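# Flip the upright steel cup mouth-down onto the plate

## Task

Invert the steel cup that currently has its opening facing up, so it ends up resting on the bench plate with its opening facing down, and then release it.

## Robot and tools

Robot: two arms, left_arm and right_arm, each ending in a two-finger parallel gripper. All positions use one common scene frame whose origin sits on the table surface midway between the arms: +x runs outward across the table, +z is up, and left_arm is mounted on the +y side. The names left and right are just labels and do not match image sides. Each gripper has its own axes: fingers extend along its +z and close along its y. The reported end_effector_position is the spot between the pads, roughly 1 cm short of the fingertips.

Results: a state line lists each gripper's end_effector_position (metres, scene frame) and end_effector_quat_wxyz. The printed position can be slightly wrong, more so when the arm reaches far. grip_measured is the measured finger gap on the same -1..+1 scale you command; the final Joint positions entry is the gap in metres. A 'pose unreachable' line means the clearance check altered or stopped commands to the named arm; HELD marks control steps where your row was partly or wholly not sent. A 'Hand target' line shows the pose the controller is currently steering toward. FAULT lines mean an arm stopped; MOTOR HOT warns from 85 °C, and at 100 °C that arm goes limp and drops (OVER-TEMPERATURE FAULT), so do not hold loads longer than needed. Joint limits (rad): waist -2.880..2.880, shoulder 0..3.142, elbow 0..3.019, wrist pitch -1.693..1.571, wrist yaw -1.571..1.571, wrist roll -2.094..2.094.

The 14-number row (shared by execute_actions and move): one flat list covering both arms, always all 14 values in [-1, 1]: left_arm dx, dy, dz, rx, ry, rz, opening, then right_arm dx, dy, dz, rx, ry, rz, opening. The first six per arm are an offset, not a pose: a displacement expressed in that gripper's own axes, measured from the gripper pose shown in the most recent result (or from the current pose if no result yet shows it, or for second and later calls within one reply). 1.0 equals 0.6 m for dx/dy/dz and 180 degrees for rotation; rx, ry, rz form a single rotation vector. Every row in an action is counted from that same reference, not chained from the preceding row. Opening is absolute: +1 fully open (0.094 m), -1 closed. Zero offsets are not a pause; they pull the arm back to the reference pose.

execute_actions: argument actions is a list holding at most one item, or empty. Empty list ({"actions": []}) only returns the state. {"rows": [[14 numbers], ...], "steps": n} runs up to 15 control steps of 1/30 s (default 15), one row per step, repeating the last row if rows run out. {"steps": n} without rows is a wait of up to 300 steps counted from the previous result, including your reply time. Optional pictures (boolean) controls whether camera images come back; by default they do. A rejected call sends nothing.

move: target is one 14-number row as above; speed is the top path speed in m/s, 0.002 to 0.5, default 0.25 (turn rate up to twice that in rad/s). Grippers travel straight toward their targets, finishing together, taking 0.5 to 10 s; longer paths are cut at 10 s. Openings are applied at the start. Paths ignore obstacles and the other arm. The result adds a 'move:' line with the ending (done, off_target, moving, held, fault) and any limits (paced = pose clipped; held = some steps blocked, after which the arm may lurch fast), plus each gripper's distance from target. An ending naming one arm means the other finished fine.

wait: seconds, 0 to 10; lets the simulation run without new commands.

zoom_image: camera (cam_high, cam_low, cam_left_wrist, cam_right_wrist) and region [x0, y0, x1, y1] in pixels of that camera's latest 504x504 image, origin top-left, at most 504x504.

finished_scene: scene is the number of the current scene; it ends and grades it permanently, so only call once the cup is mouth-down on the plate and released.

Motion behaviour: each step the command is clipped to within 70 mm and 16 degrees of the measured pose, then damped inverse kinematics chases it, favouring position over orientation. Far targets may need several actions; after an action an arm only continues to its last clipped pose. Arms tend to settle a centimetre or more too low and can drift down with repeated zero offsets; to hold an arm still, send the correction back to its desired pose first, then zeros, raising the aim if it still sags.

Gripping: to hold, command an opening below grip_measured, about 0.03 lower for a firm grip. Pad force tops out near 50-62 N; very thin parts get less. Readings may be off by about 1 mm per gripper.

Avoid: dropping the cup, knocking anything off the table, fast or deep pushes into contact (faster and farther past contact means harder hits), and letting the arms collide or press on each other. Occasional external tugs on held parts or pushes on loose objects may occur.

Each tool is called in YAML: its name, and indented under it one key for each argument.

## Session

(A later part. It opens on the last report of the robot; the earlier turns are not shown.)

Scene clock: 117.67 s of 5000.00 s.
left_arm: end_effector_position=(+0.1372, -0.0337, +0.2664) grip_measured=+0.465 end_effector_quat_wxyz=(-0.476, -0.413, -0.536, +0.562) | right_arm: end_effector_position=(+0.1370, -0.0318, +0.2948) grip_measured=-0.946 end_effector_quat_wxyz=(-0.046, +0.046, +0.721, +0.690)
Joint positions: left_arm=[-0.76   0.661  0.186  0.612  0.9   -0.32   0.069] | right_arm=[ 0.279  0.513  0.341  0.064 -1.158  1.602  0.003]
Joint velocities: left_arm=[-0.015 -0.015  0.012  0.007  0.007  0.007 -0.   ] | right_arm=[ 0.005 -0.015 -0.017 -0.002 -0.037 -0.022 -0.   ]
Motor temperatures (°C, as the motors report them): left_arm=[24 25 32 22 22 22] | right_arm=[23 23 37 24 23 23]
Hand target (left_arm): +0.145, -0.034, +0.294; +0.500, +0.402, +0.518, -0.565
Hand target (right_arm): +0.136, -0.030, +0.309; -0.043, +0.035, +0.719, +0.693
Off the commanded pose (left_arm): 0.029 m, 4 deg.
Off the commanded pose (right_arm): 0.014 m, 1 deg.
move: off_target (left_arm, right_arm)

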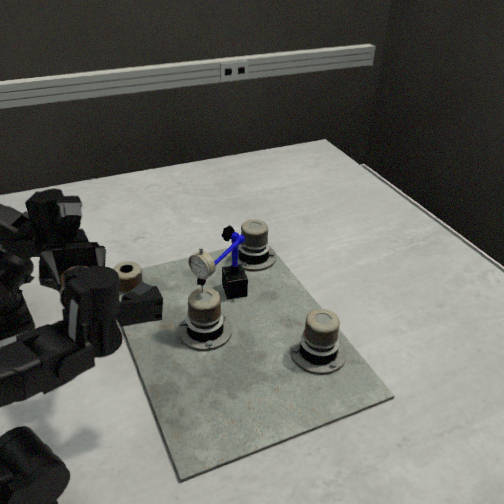

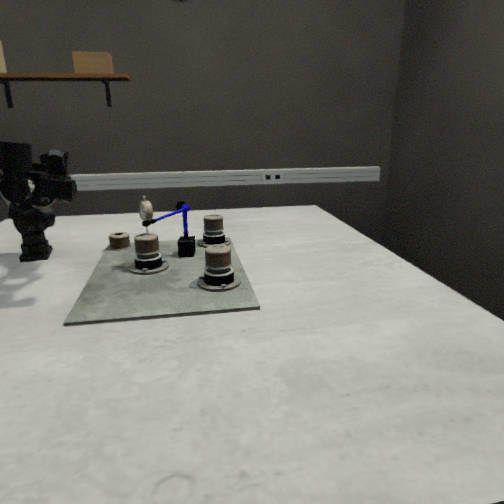

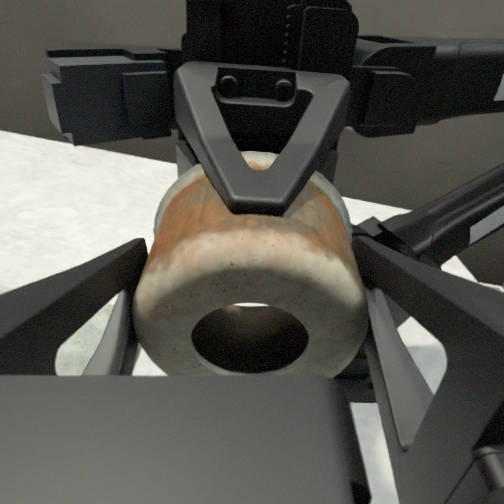

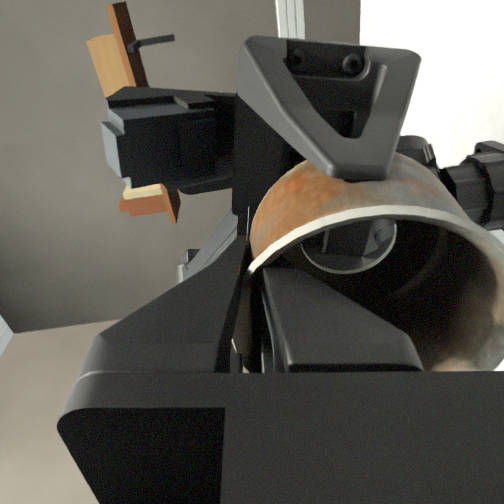

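move:
  target: [-0.02,0.004,0.01,0,-0.012,0.02,0.65, 0,0.022,0.002,0,0,0.01,-1]
  speed: 0.03

Scene clock: 123.77 s of 5000.00 s.
left_arm: end_effector_position=(+0.1405, -0.0344, +0.2664) grip_measured=+0.648 end_effector_quat_wxyz=(-0.490, -0.413, -0.529, +0.557) | right_arm: end_effector_position=(+0.1372, -0.0320, +0.2891) grip_measured=-0.946 end_effector_quat_wxyz=(-0.059, +0.063, +0.724, +0.684)
Joint positions: left_arm=[-0.761  0.686  0.18   0.664  0.884 -0.309  0.077] | right_arm=[ 0.279  0.513  0.339  0.032 -1.153  1.614  0.003]
Joint velocities: left_arm=[-0.005 -0.015  0.027 -0.017 -0.022 -0.007  0.   ] | right_arm=[-0.005  0.015 -0.012 -0.012  0.037 -0.081 -0.001]
Motor temperatures (°C, as the motors report them): left_arm=[24 25 32 22 22 22] | right_arm=[23 23 38 24 23 23]
Hand target (left_arm): +0.142, -0.038, +0.278; +0.503, +0.419, +0.514, -0.555
Hand target (right_arm): +0.138, -0.030, +0.308; -0.056, +0.057, +0.720, +0.689
Off the commanded pose (left_arm): 0.012 m, 2 deg.
Off the commanded pose (right_arm): 0.019 m, 1 deg.
After step 90, 1.63 s passed at rest.
move: off_target (left_arm, right_arm)

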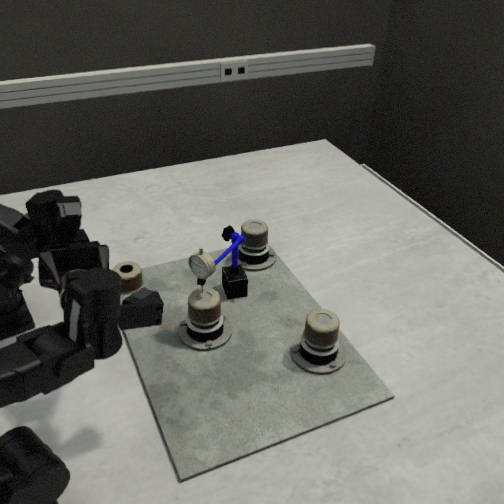

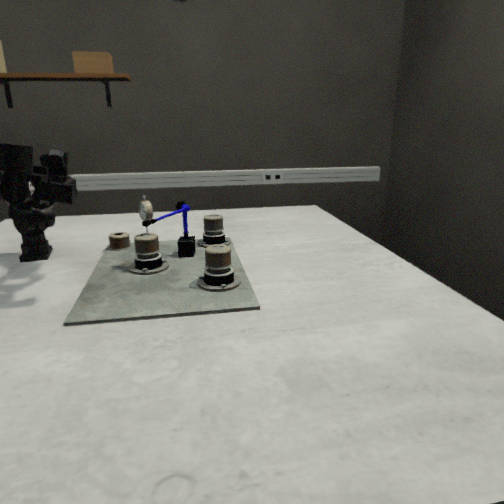

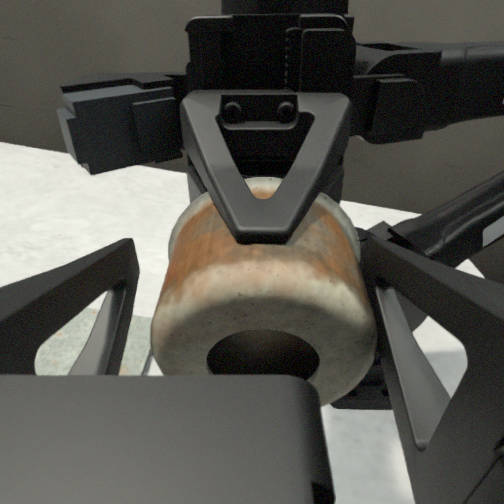

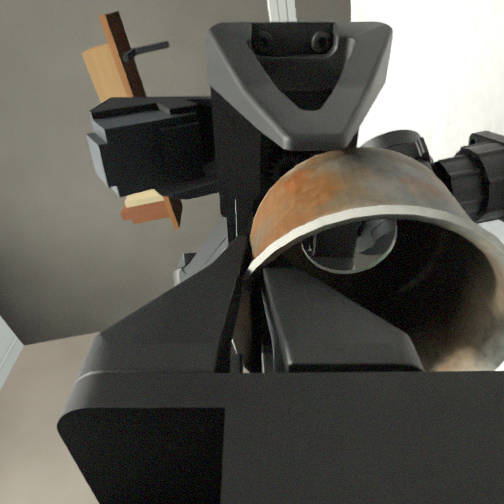

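move:
  target: [-0.005,-0.006,0.006,0,0,0.02,0.75, 0,0.045,0.002,-0.017,0.009,-0.044,-1]
  speed: 0.03

Scene clock: 135.33 s of 5000.00 s.
left_arm: end_effector_position=(+0.1396, -0.0351, +0.2627) grip_measured=+0.748 end_effector_quat_wxyz=(+0.503, +0.423, +0.524, -0.542) | right_arm: end_effector_position=(+0.1378, -0.0297, +0.3001) grip_measured=-0.946 end_effector_quat_wxyz=(-0.040, +0.023, +0.714, +0.699)
Joint positions: left_arm=[-0.772  0.68   0.174  0.65   0.864 -0.252  0.082] | right_arm=[ 0.279  0.54   0.339  0.15  -1.182  1.613  0.003]
Joint velocities: left_arm=[-0.005 -0.005 -0.007  0.012 -0.051 -0.081 -0.003] | right_arm=[ 0.005  0.015 -0.007 -0.007 -0.037 -0.007  0.001]
Motor temperatures (°C, as the motors report them): left_arm=[24 25 31 22 22 22] | right_arm=[23 23 39 24 23 23]
Hand target (left_arm): +0.138, -0.038, +0.270; +0.507, +0.429, +0.516, -0.541
Hand target (right_arm): +0.141, -0.030, +0.315; -0.020, +0.004, +0.708, +0.706
Off the commanded pose (left_arm): 0.008 m, 1 deg.
Off the commanded pose (right_arm): 0.016 m, 3 deg.
After step 90, 5.80 s passed at rest.
move: off_target (right_arm)

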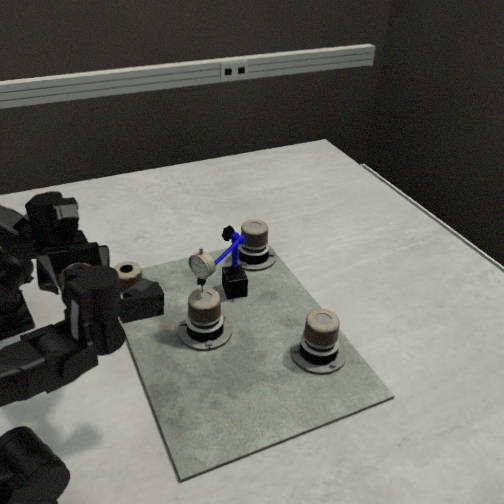

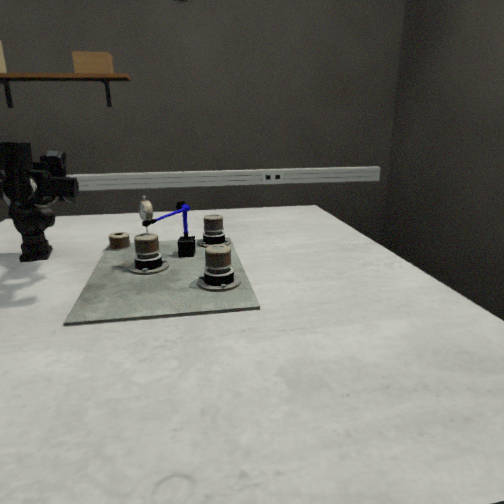

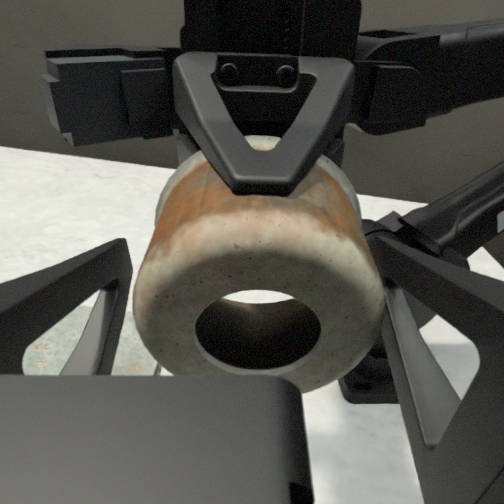

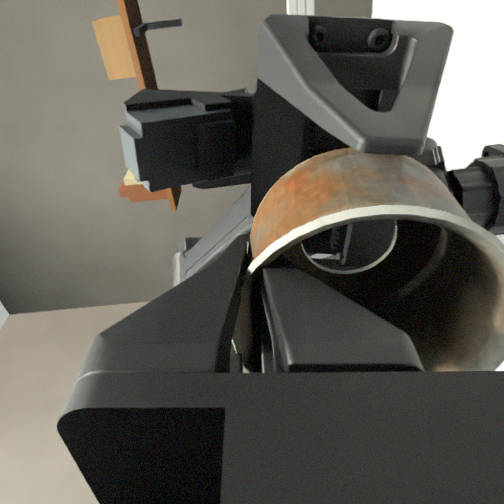

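move:
  target: [-0.003,-0.003,0.004,0,0,0,0.44, -0.005,0.025,0,-0.006,0,-0.018,-1]
  speed: 0.03

move:
  target: [-0.02,0,0.004,0,-0.005,0,0.435, -0.005,0.015,0,-0.006,0,-0.018,-0.4]
  speed: 0.03

Scene clock: 144.57 s of 5000.00 s.
left_arm: end_effector_position=(+0.1389, -0.0353, +0.2618) grip_measured=+0.468 end_effector_quat_wxyz=(+0.503, +0.423, +0.524, -0.541) | right_arm: end_effector_position=(+0.1392, -0.0295, +0.2997) grip_measured=-0.946 end_effector_quat_wxyz=(-0.038, +0.022, +0.713, +0.699)
Joint positions: left_arm=[-0.776  0.679  0.172  0.649  0.859 -0.251  0.069] | right_arm=[ 0.277  0.546  0.339  0.158 -1.183  1.61   0.003]
Joint velocities: left_arm=[ 0.005 -0.015  0.012 -0.002  0.022 -0.007 -0.   ] | right_arm=[-0.015  0.005 -0.012  0.002 -0.007 -0.037 -0.   ]
Motor temperatures (°C, as the motors report them): left_arm=[24 25 31 22 22 22] | right_arm=[23 23 39 25 23 23]
Hand target (left_arm): +0.138, -0.037, +0.265; +0.503, +0.423, +0.524, -0.542
Hand target (right_arm): +0.142, -0.029, +0.314; -0.020, +0.003, +0.708, +0.706
Off the commanded pose (left_arm): 0.004 m, 0 deg.
Off the commanded pose (right_arm): 0.015 m, 3 deg.
After step 90, 5.00 s passed at rest.
move: off_target (right_arm)

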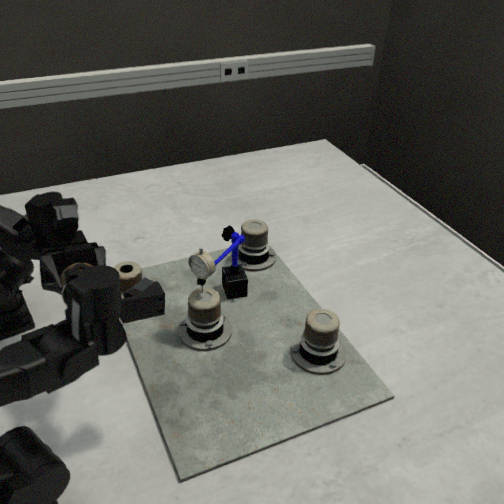

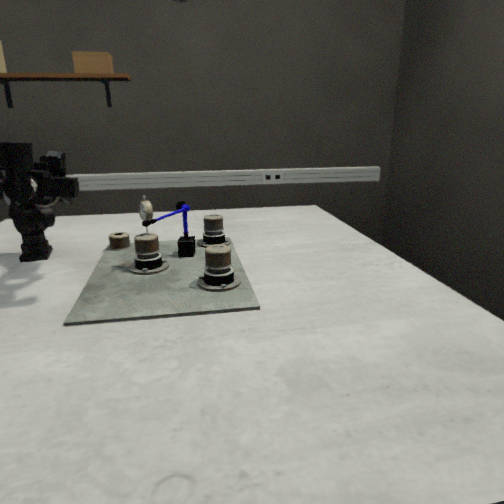

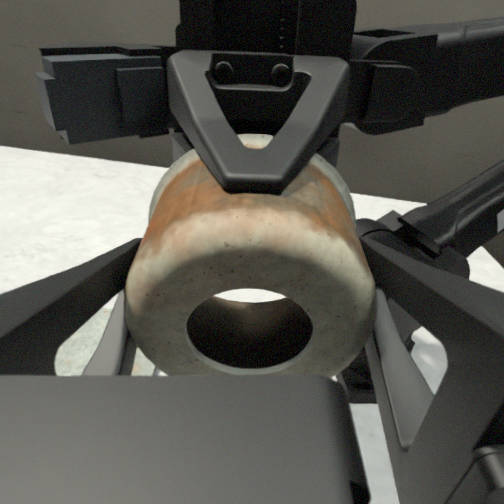

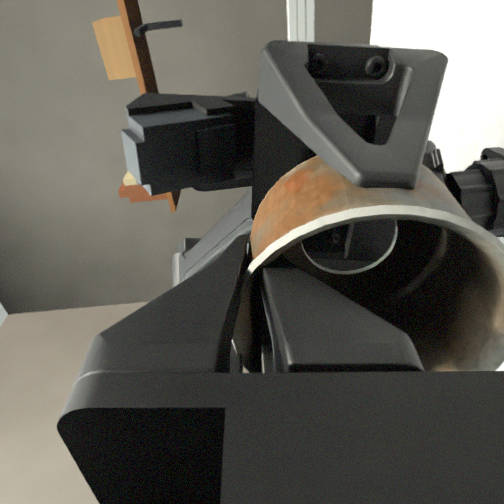

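Scene clock: 145.80 s of 5000.00 s.
left_arm: end_effector_position=(+0.1372, -0.0332, +0.2538) grip_measured=+0.468 end_effector_quat_wxyz=(+0.499, +0.419, +0.532, -0.542) | right_arm: end_effector_position=(+0.1396, -0.0290, +0.3022) grip_measured=-0.402 end_effector_quat_wxyz=(-0.033, +0.013, +0.711, +0.703)
Joint positions: left_arm=[-0.776  0.675  0.154  0.649  0.853 -0.257  0.069] | right_arm=[ 0.277  0.553  0.339  0.187 -1.188  1.61   0.028]
Joint velocities: left_arm=[ 0.005 -0.015 -0.017  0.012  0.037 -0.037  0.001] | right_arm=[-0.005 -0.005 -0.002 -0.027 -0.022 -0.022 -0.001]
Motor temperatures (°C, as the motors report them): left_arm=[24 25 31 22 22 22] | right_arm=[23 23 38 25 23 23]
Hand target (left_arm): +0.140, -0.036, +0.274; +0.507, +0.419, +0.520, -0.545
Hand target (right_arm): +0.143, -0.029, +0.308; -0.018, +0.002, +0.707, +0.707
Off the commanded pose (left_arm): 0.021 m, 2 deg.
Off the commanded pose (right_arm): 0.007 m, 2 deg.
move: off_target (left_arm)

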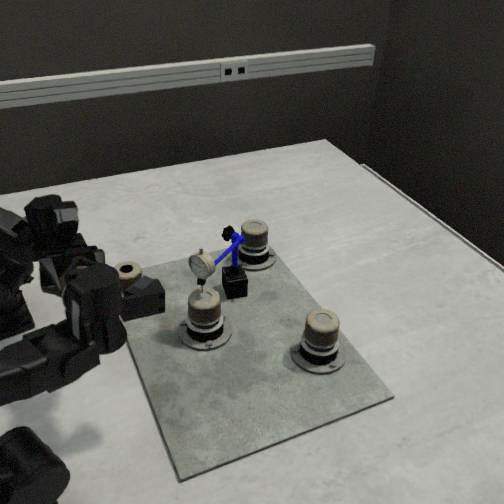

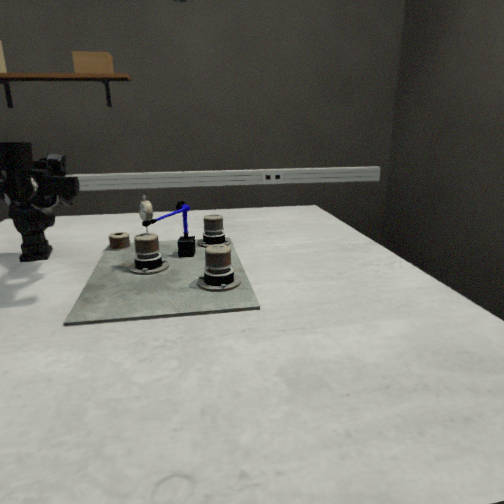

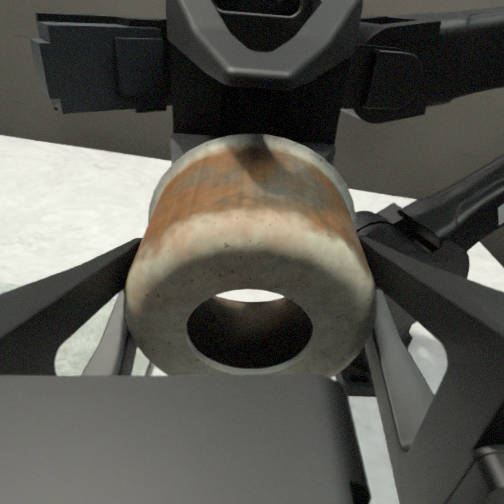

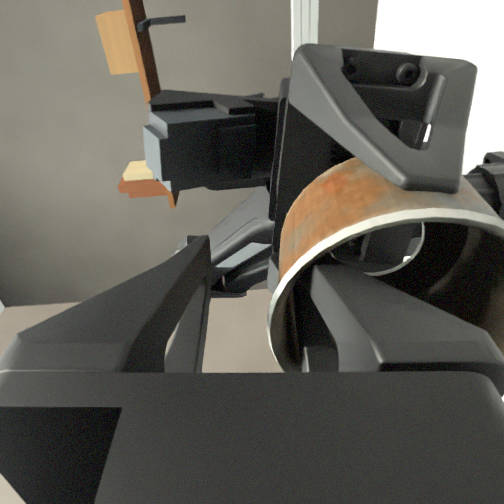

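move:
  target: [-0.03,0,-0.05,0,-0.01,0,0.435, 0,-0.01,-0.05,0,0,-0.01,-0.1]
  speed: 0.06

move:
  target: [-0.03,0,0,0,-0.01,0,0.435, -0.18,0.02,-0.57,0,-0.62,0,1]
  speed: 0.3

Scene clock: 157.60 s of 5000.00 s.
left_arm: end_effector_position=(+0.1350, -0.0033, +0.2578) grip_measured=+0.468 end_effector_quat_wxyz=(+0.499, +0.412, +0.528, -0.549) | right_arm: end_effector_position=(+0.1416, -0.0570, +0.3002) grip_measured=-0.103 end_effector_quat_wxyz=(-0.026, +0.004, +0.711, +0.703)
Joint positions: left_arm=[-0.63   0.563  0.12   0.633  0.996 -0.33   0.069] | right_arm=[ 0.125  0.519  0.329  0.146 -1.343  1.571  0.042]
Joint velocities: left_arm=[-0.005 -0.015 -0.007  0.002 -0.022 -0.066  0.   ] | right_arm=[ 0.005 -0.015  0.002 -0.002 -0.007  0.022  0.   ]
Motor temperatures (°C, as the motors report them): left_arm=[24 24 31 22 22 22] | right_arm=[23 23 38 25 23 23]
Hand target (left_arm): +0.138, -0.002, +0.269; +0.507, +0.410, +0.523, -0.549
Hand target (right_arm): +0.140, -0.059, +0.296; -0.021, +0.001, +0.711, +0.703
Off the commanded pose (left_arm): 0.012 m, 1 deg.
Off the commanded pose (right_arm): 0.005 m, 1 deg.
After step 90, 7.87 s passed at rest.
move: off_target (left_arm)

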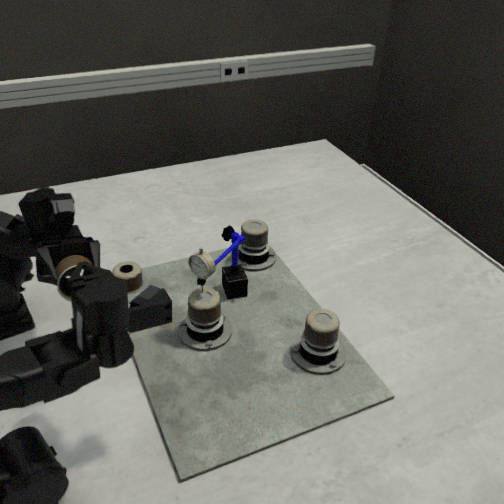

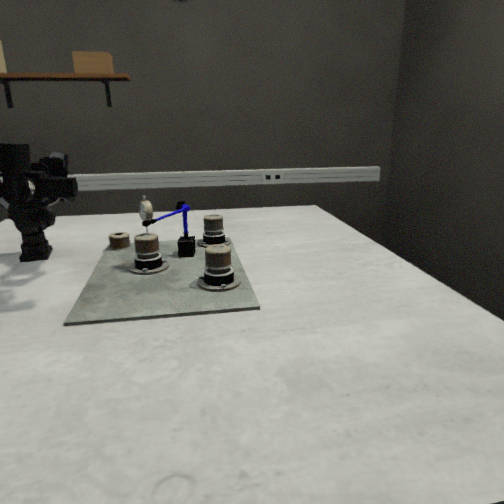

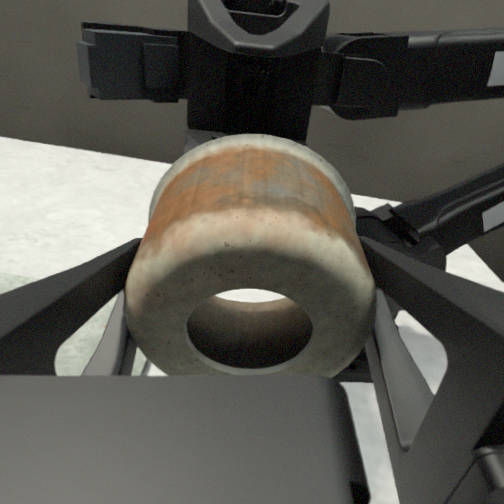

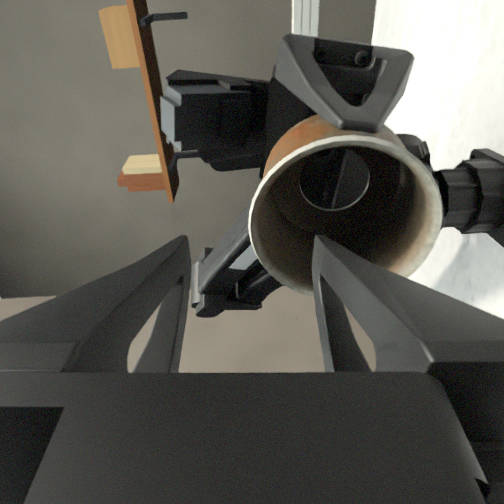

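Scene clock: 161.20 s of 5000.00 s.
left_arm: end_effector_position=(+0.1321, -0.0018, +0.2474) grip_measured=+0.468 end_effector_quat_wxyz=(-0.482, -0.399, -0.543, +0.560) | right_arm: end_effector_position=(+0.2590, -0.3950, +0.3052) grip_measured=+1.000 end_effector_quat_wxyz=(+0.573, +0.585, +0.422, +0.389)
Joint positions: left_arm=[-0.63   0.561  0.098  0.633  0.996 -0.37   0.069] | right_arm=[-0.61   0.3    0.321 -0.061 -0.126  1.536  0.094]
Joint velocities: left_arm=[-0.005  0.005  0.012 -0.017 -0.007  0.022  0.   ] | right_arm=[-0.015 -0.005 -0.002  0.002 -0.007 -0.081  0.   ]
Motor temperatures (°C, as the motors report them): left_arm=[24 24 31 22 22 22] | right_arm=[23 23 38 25 23 23]
Hand target (left_arm): +0.137, -0.001, +0.275; +0.507, +0.403, +0.520, -0.556
Hand target (right_arm): +0.260, -0.394, +0.314; +0.576, +0.581, +0.415, +0.398
Off the commanded pose (left_arm): 0.029 m, 4 deg.
Off the commanded pose (right_arm): 0.006 m, 0 deg.
move: off_target (left_arm)

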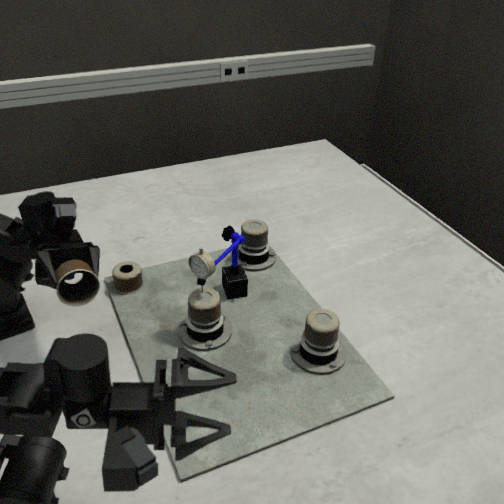

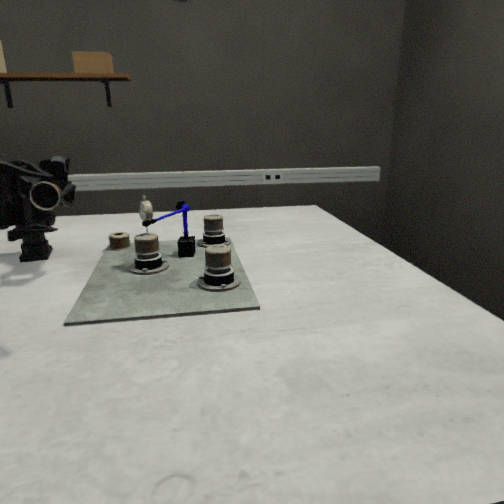

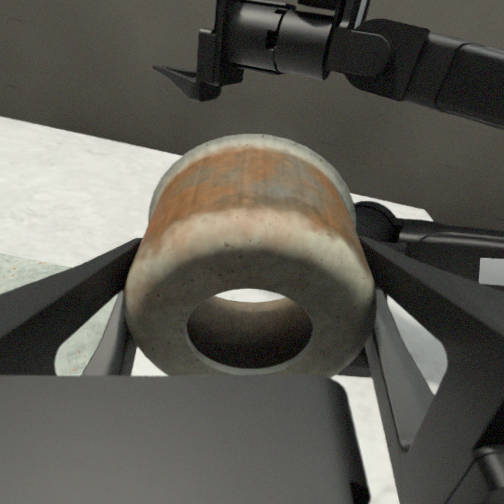

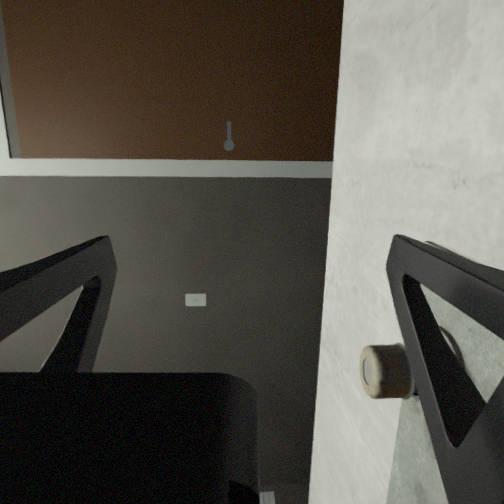

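execute_actions:
  actions: []

Scene clock: 183.63 s of 5000.00 s.
left_arm: end_effector_position=(+0.1321, -0.0018, +0.2474) grip_measured=+0.468 end_effector_quat_wxyz=(-0.482, -0.399, -0.543, +0.560) | right_arm: end_effector_position=(+0.2590, -0.3950, +0.3053) grip_measured=+1.000 end_effector_quat_wxyz=(+0.573, +0.585, +0.422, +0.389)
Joint positions: left_arm=[-0.63   0.561  0.098  0.633  0.996 -0.371  0.069] | right_arm=[-0.61   0.3    0.321 -0.061 -0.126  1.537  0.094]
Joint velocities: left_arm=[-0.005 -0.005 -0.002 -0.002  0.022 -0.051  0.   ] | right_arm=[-0.005 -0.005 -0.012 -0.017 -0.051 -0.007  0.   ]
Motor temperatures (°C, as the motors report them): left_arm=[24 24 32 22 22 22] | right_arm=[23 23 38 25 23 23]
Hand target (left_arm): +0.137, -0.001, +0.275; +0.507, +0.403, +0.520, -0.556
Hand target (right_arm): +0.260, -0.394, +0.314; +0.576, +0.581, +0.415, +0.398
Off the commanded pose (left_arm): 0.029 m, 4 deg.
Off the commanded pose (right_arm): 0.006 m, 0 deg.
Steps of this call (steps 1 to 90: nothing new was sent; then 19.43 s passed at rest). Readings (end_effector_position):
1: left_arm (+0.1321, -0.0018, +0.2474) | right_arm (+0.2590, -0.3950, +0.3053)
2: left_arm (+0.1321, -0.0018, +0.2474) | right_arm (+0.2590, -0.3950, +0.3053)
4: left_arm (+0.1321, -0.0018, +0.2474) | right_arm (+0.2590, -0.3950, +0.3053)
8: left_arm (+0.1321, -0.0018, +0.2474) | right_arm (+0.2590, -0.3950, +0.3053)
90: the state above

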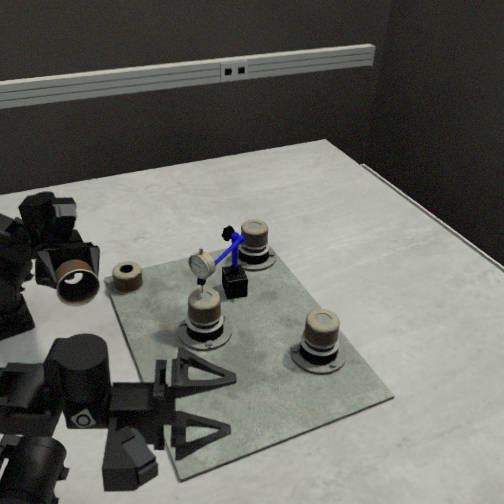

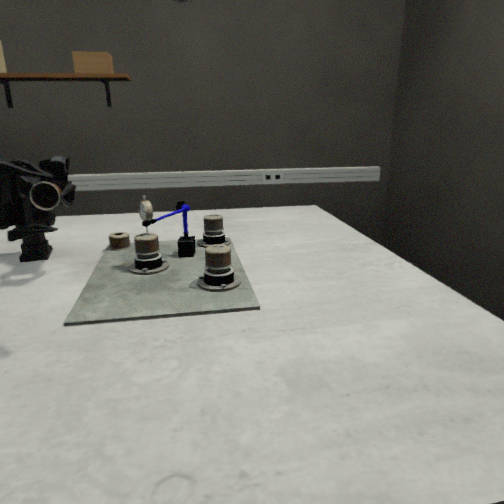

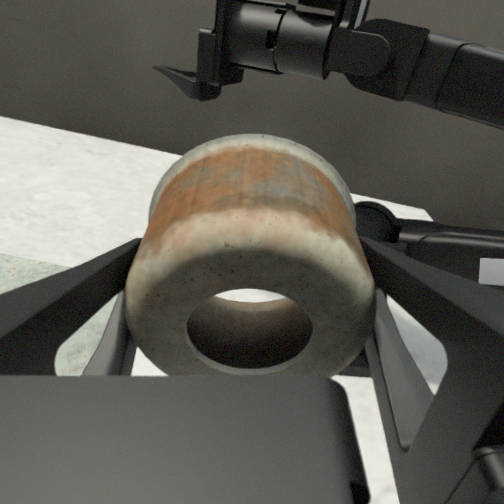

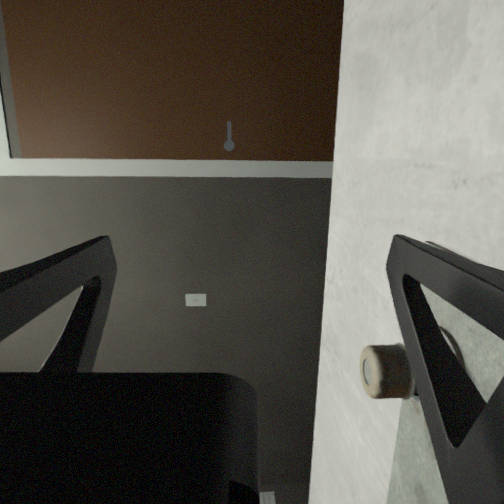

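move:
  target: [-0.125,0.184,0.0875,-0.212,0.113,0.043,0.435,0,0,0,0,0,0,1]
  speed: 0.12

Scene clock: 209.73 s of 5000.00 s.
left_arm: end_effector_position=(+0.2510, -0.0271, +0.2547) grip_measured=+0.468 end_effector_quat_wxyz=(+0.494, +0.342, +0.765, -0.232) | right_arm: end_effector_position=(+0.2590, -0.3950, +0.3053) grip_measured=+1.000 end_effector_quat_wxyz=(+0.573, +0.585, +0.422, +0.389)
Joint positions: left_arm=[-0.876  0.71   0.513 -0.221  0.112  0.03   0.069] | right_arm=[-0.61   0.3    0.321 -0.061 -0.126  1.537  0.094]
Joint velocities: left_arm=[-0.015 -0.005  0.002 -0.012  0.051 -0.022  0.001] | right_arm=[-0.005 -0.005  0.002 -0.017  0.037  0.066  0.   ]
Motor temperatures (°C, as the motors report them): left_arm=[24 24 33 22 22 22] | right_arm=[23 23 38 25 23 23]
Hand target (left_arm): +0.257, -0.038, +0.301; +0.524, +0.343, +0.741, -0.241
Hand target (right_arm): +0.259, -0.395, +0.305; +0.573, +0.585, +0.422, +0.389
Off the commanded pose (left_arm): 0.048 m, 4 deg.
Off the commanded pose (right_arm): 0.000 m, 0 deg.
After step 90, 19.57 s passed at rest.
move: off_target (left_arm)

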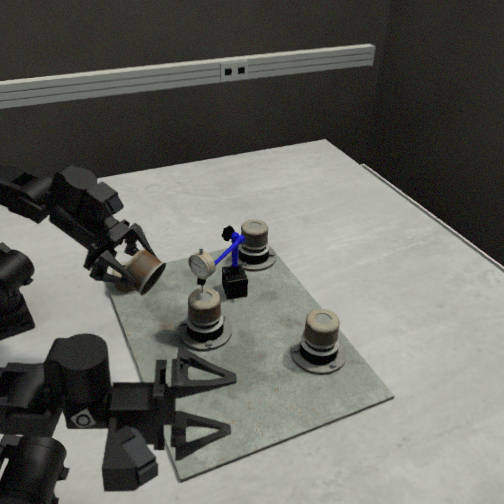

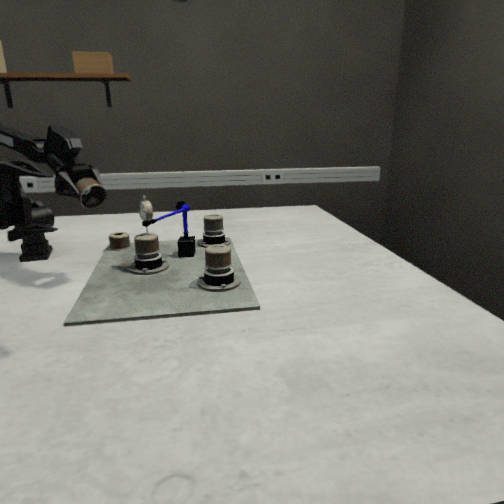

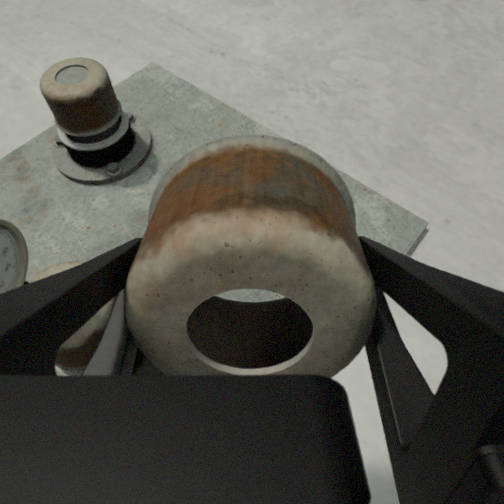

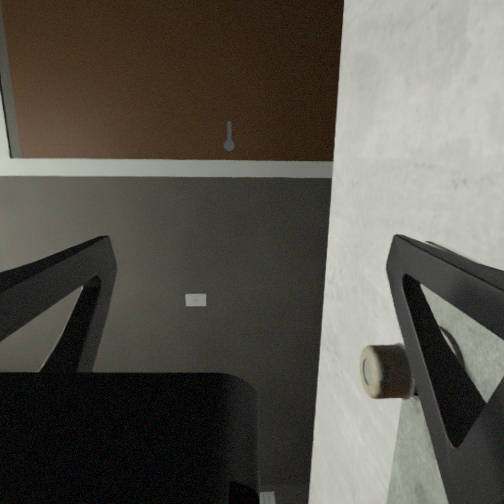

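move:
  target: [0.134,0.027,0.192,0,0.40,0,0.435,0,0,0,0,0,0,1]
  speed: 0.12

zoom_image:
  camera: "cam_low"
  region: [50,170,210,330]

Scene clock: 227.33 s of 5000.00 s.
left_arm: end_effector_position=(+0.2984, -0.0546, +0.1149) grip_measured=+0.468 end_effector_quat_wxyz=(-0.066, +0.403, +0.912, +0.028) | right_arm: end_effector_position=(+0.2590, -0.3950, +0.3053) grip_measured=+1.000 end_effector_quat_wxyz=(+0.573, +0.585, +0.422, +0.389)
Joint positions: left_arm=[-0.898  1.634  1.241 -1.323 -0.009  0.073  0.069] | right_arm=[-0.61   0.3    0.321 -0.061 -0.126  1.537  0.094]
Joint velocities: left_arm=[-0.005 -0.015 -0.007 -0.007  0.007  0.066 -0.001] | right_arm=[-0.005 -0.015  0.007 -0.007  0.022  0.022  0.   ]
Motor temperatures (°C, as the motors report them): left_arm=[24 24 35 22 22 22] | right_arm=[23 23 38 25 23 23]
Hand target (left_arm): +0.309, -0.071, +0.135; -0.045, +0.412, +0.910, +0.023
Hand target (right_arm): +0.259, -0.395, +0.305; +0.573, +0.585, +0.422, +0.389
Off the commanded pose (left_arm): 0.029 m, 3 deg.
Off the commanded pose (right_arm): 0.000 m, 0 deg.
After step 90, 9.03 s passed at rest.
move: off_target (left_arm)

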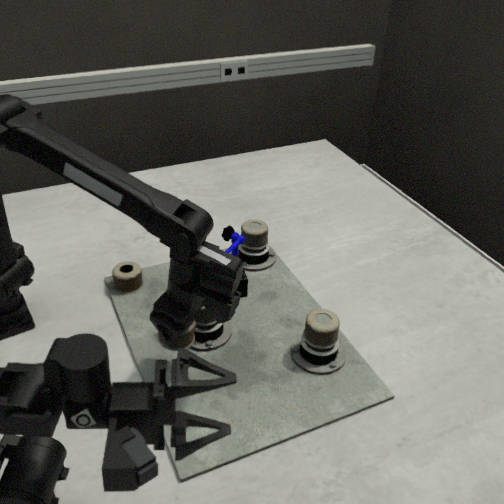

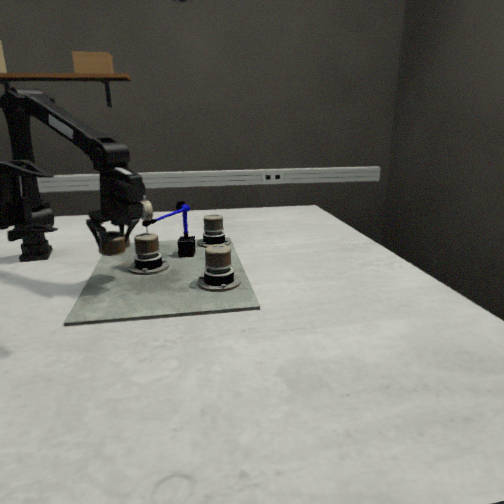

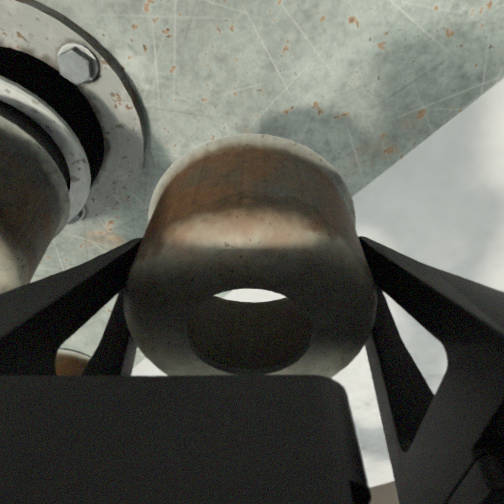

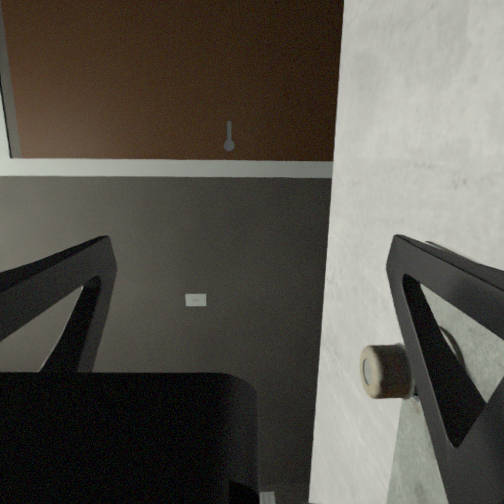

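Region (50, 170, 210, 330) of cam_low's 504x504 image, scaled by 3.150, with more detail than that image has.

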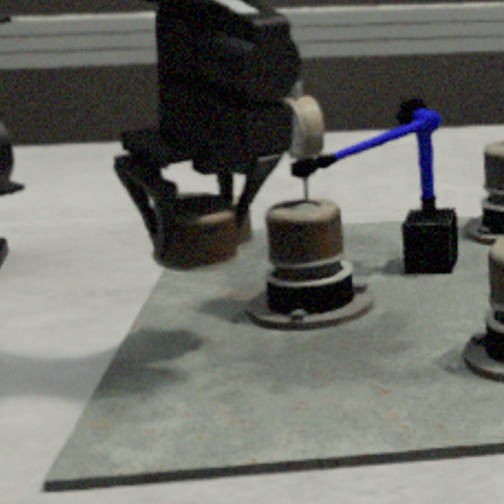

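move:
  target: [-0.131,-0.008,0.024,0,-0.012,0,0.435,0,0,0,0,0,0,1]
  speed: 0.08

zoom_image:
  camera: "cam_low"
  region: [70,200,190,320]

Scene clock: 236.17 s of 5000.00 s.
left_arm: end_effector_position=(+0.3299, -0.0921, +0.0721) grip_measured=+0.468 end_effector_quat_wxyz=(-0.080, +0.402, +0.911, +0.033) | right_arm: end_effector_position=(+0.2590, -0.3950, +0.3053) grip_measured=+1.000 end_effector_quat_wxyz=(+0.573, +0.585, +0.422, +0.389)
Joint positions: left_arm=[-0.909  1.813  1.359 -1.29  -0.006  0.062  0.069] | right_arm=[-0.61   0.3    0.321 -0.061 -0.126  1.537  0.094]
Joint velocities: left_arm=[ 0.005 -0.005  0.017 -0.007  0.007 -0.066 -0.   ] | right_arm=[ 0.005 -0.015  0.007  0.002 -0.007 -0.022  0.   ]
Motor temperatures (°C, as the motors report them): left_arm=[24 25 34 22 22 22] | right_arm=[23 23 38 25 23 23]
Hand target (left_arm): +0.344, -0.114, +0.090; -0.049, +0.404, +0.913, +0.020
Hand target (right_arm): +0.259, -0.395, +0.305; +0.573, +0.585, +0.422, +0.389
Off the commanded pose (left_arm): 0.032 m, 4 deg.
Off the commanded pose (right_arm): 0.000 m, 0 deg.
After step 90, 4.50 s passed at rest.
move: off_target (left_arm)

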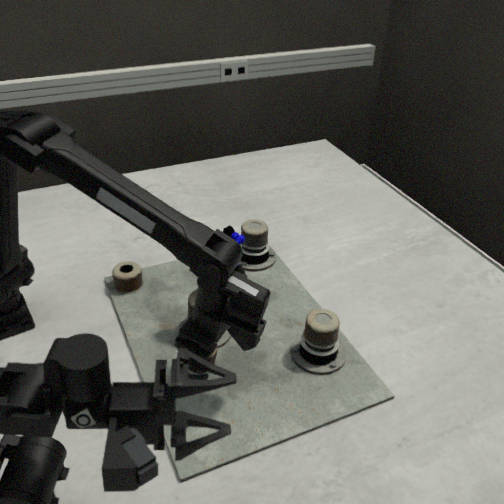

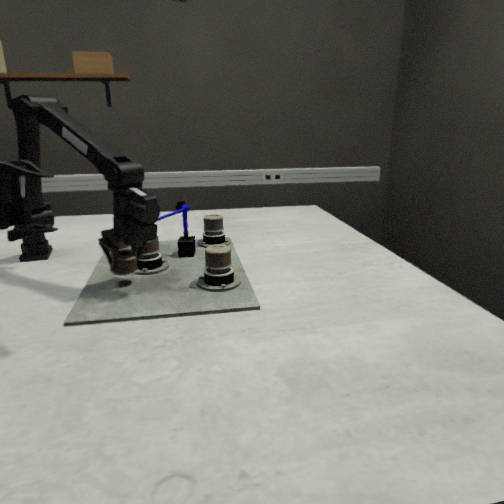

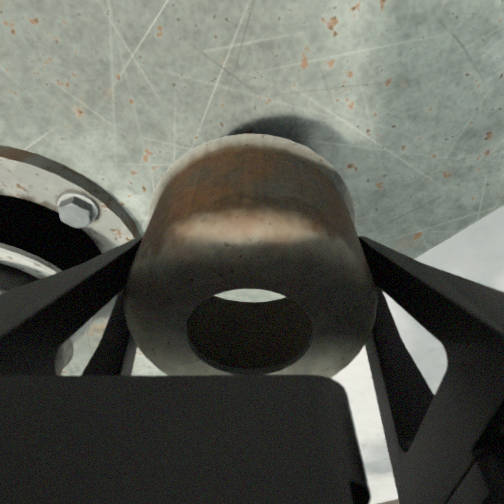

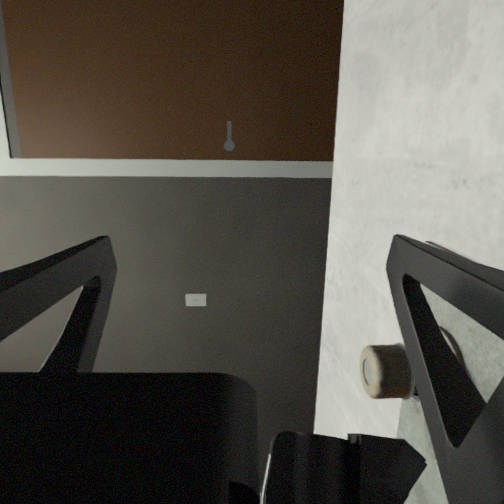

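Region (70, 200, 190, 320) of cam_low's 504x504 image, scaled by 4.200, with more detail than that image has.

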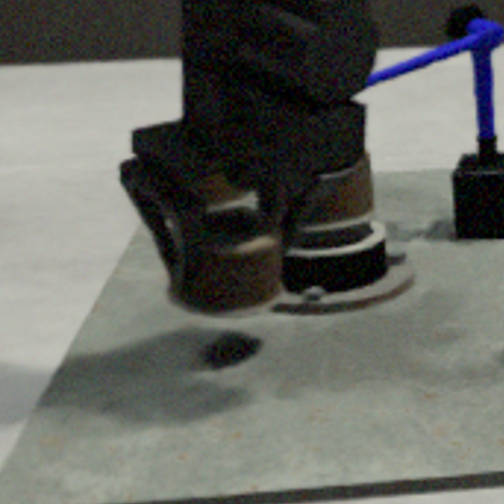

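move:
  target: [-0.046,-0.007,0.016,0,-0.02,0,0.435,0,0,0,0,0,0,1]
  speed: 0.02

zoom_image:
  camera: "cam_low"
  region: [70,200,190,320]

Scene clock: 245.77 s of 5000.00 s.
left_arm: end_effector_position=(+0.3364, -0.0992, +0.0516) grip_measured=+0.468 end_effector_quat_wxyz=(-0.068, +0.402, +0.913, +0.027) | right_arm: end_effector_position=(+0.2590, -0.3950, +0.3053) grip_measured=+1.000 end_effector_quat_wxyz=(+0.573, +0.585, +0.422, +0.389)
Joint positions: left_arm=[-0.909  1.844  1.348 -1.221 -0.003  0.061  0.069] | right_arm=[-0.61   0.3    0.321 -0.061 -0.126  1.537  0.094]
Joint velocities: left_arm=[-0.005 -0.015  0.007  0.012 -0.051 -0.007  0.001] | right_arm=[ 0.005 -0.015 -0.007  0.022 -0.037 -0.022  0.   ]
Motor temperatures (°C, as the motors report them): left_arm=[24 25 34 22 22 22] | right_arm=[23 23 38 25 23 23]
Hand target (left_arm): +0.343, -0.114, +0.058; -0.052, +0.403, +0.914, +0.019
Hand target (right_arm): +0.259, -0.395, +0.305; +0.573, +0.585, +0.422, +0.389
Off the commanded pose (left_arm): 0.018 m, 2 deg.
Off the commanded pose (right_arm): 0.000 m, 0 deg.
After step 90, 4.80 s passed at rest.
move: off_target (left_arm)

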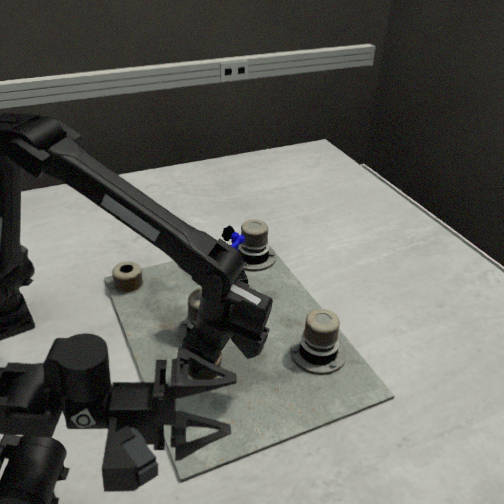

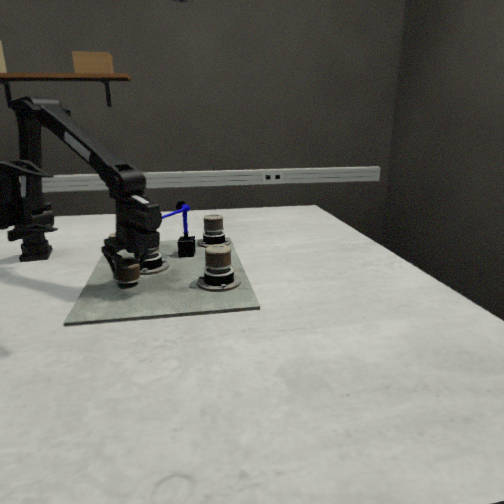

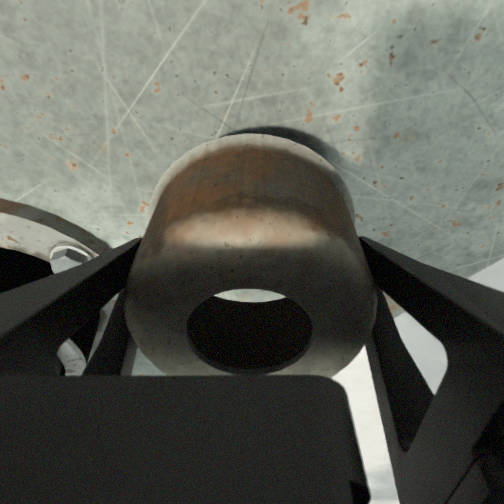

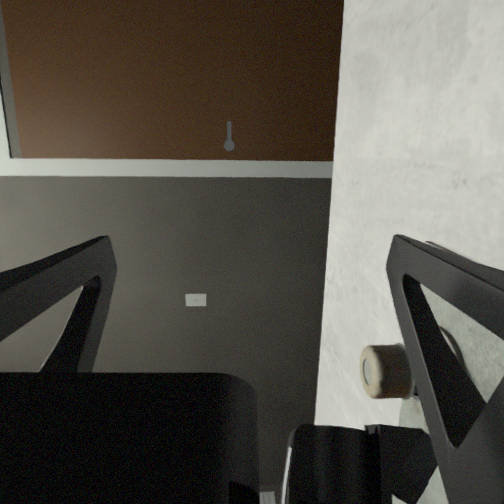

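Region (70, 200, 190, 320) of cam_low's 504x504 image, scaled by 4.200, with more detail than that image has.

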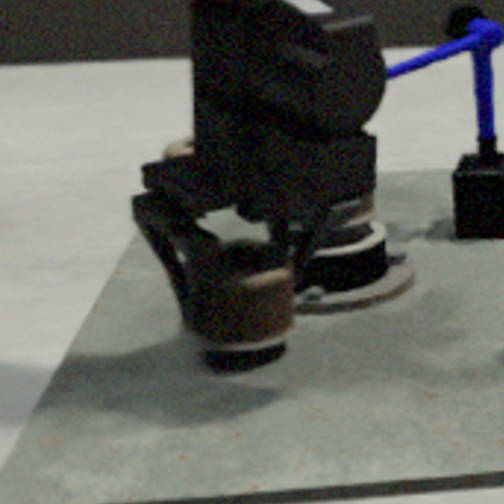

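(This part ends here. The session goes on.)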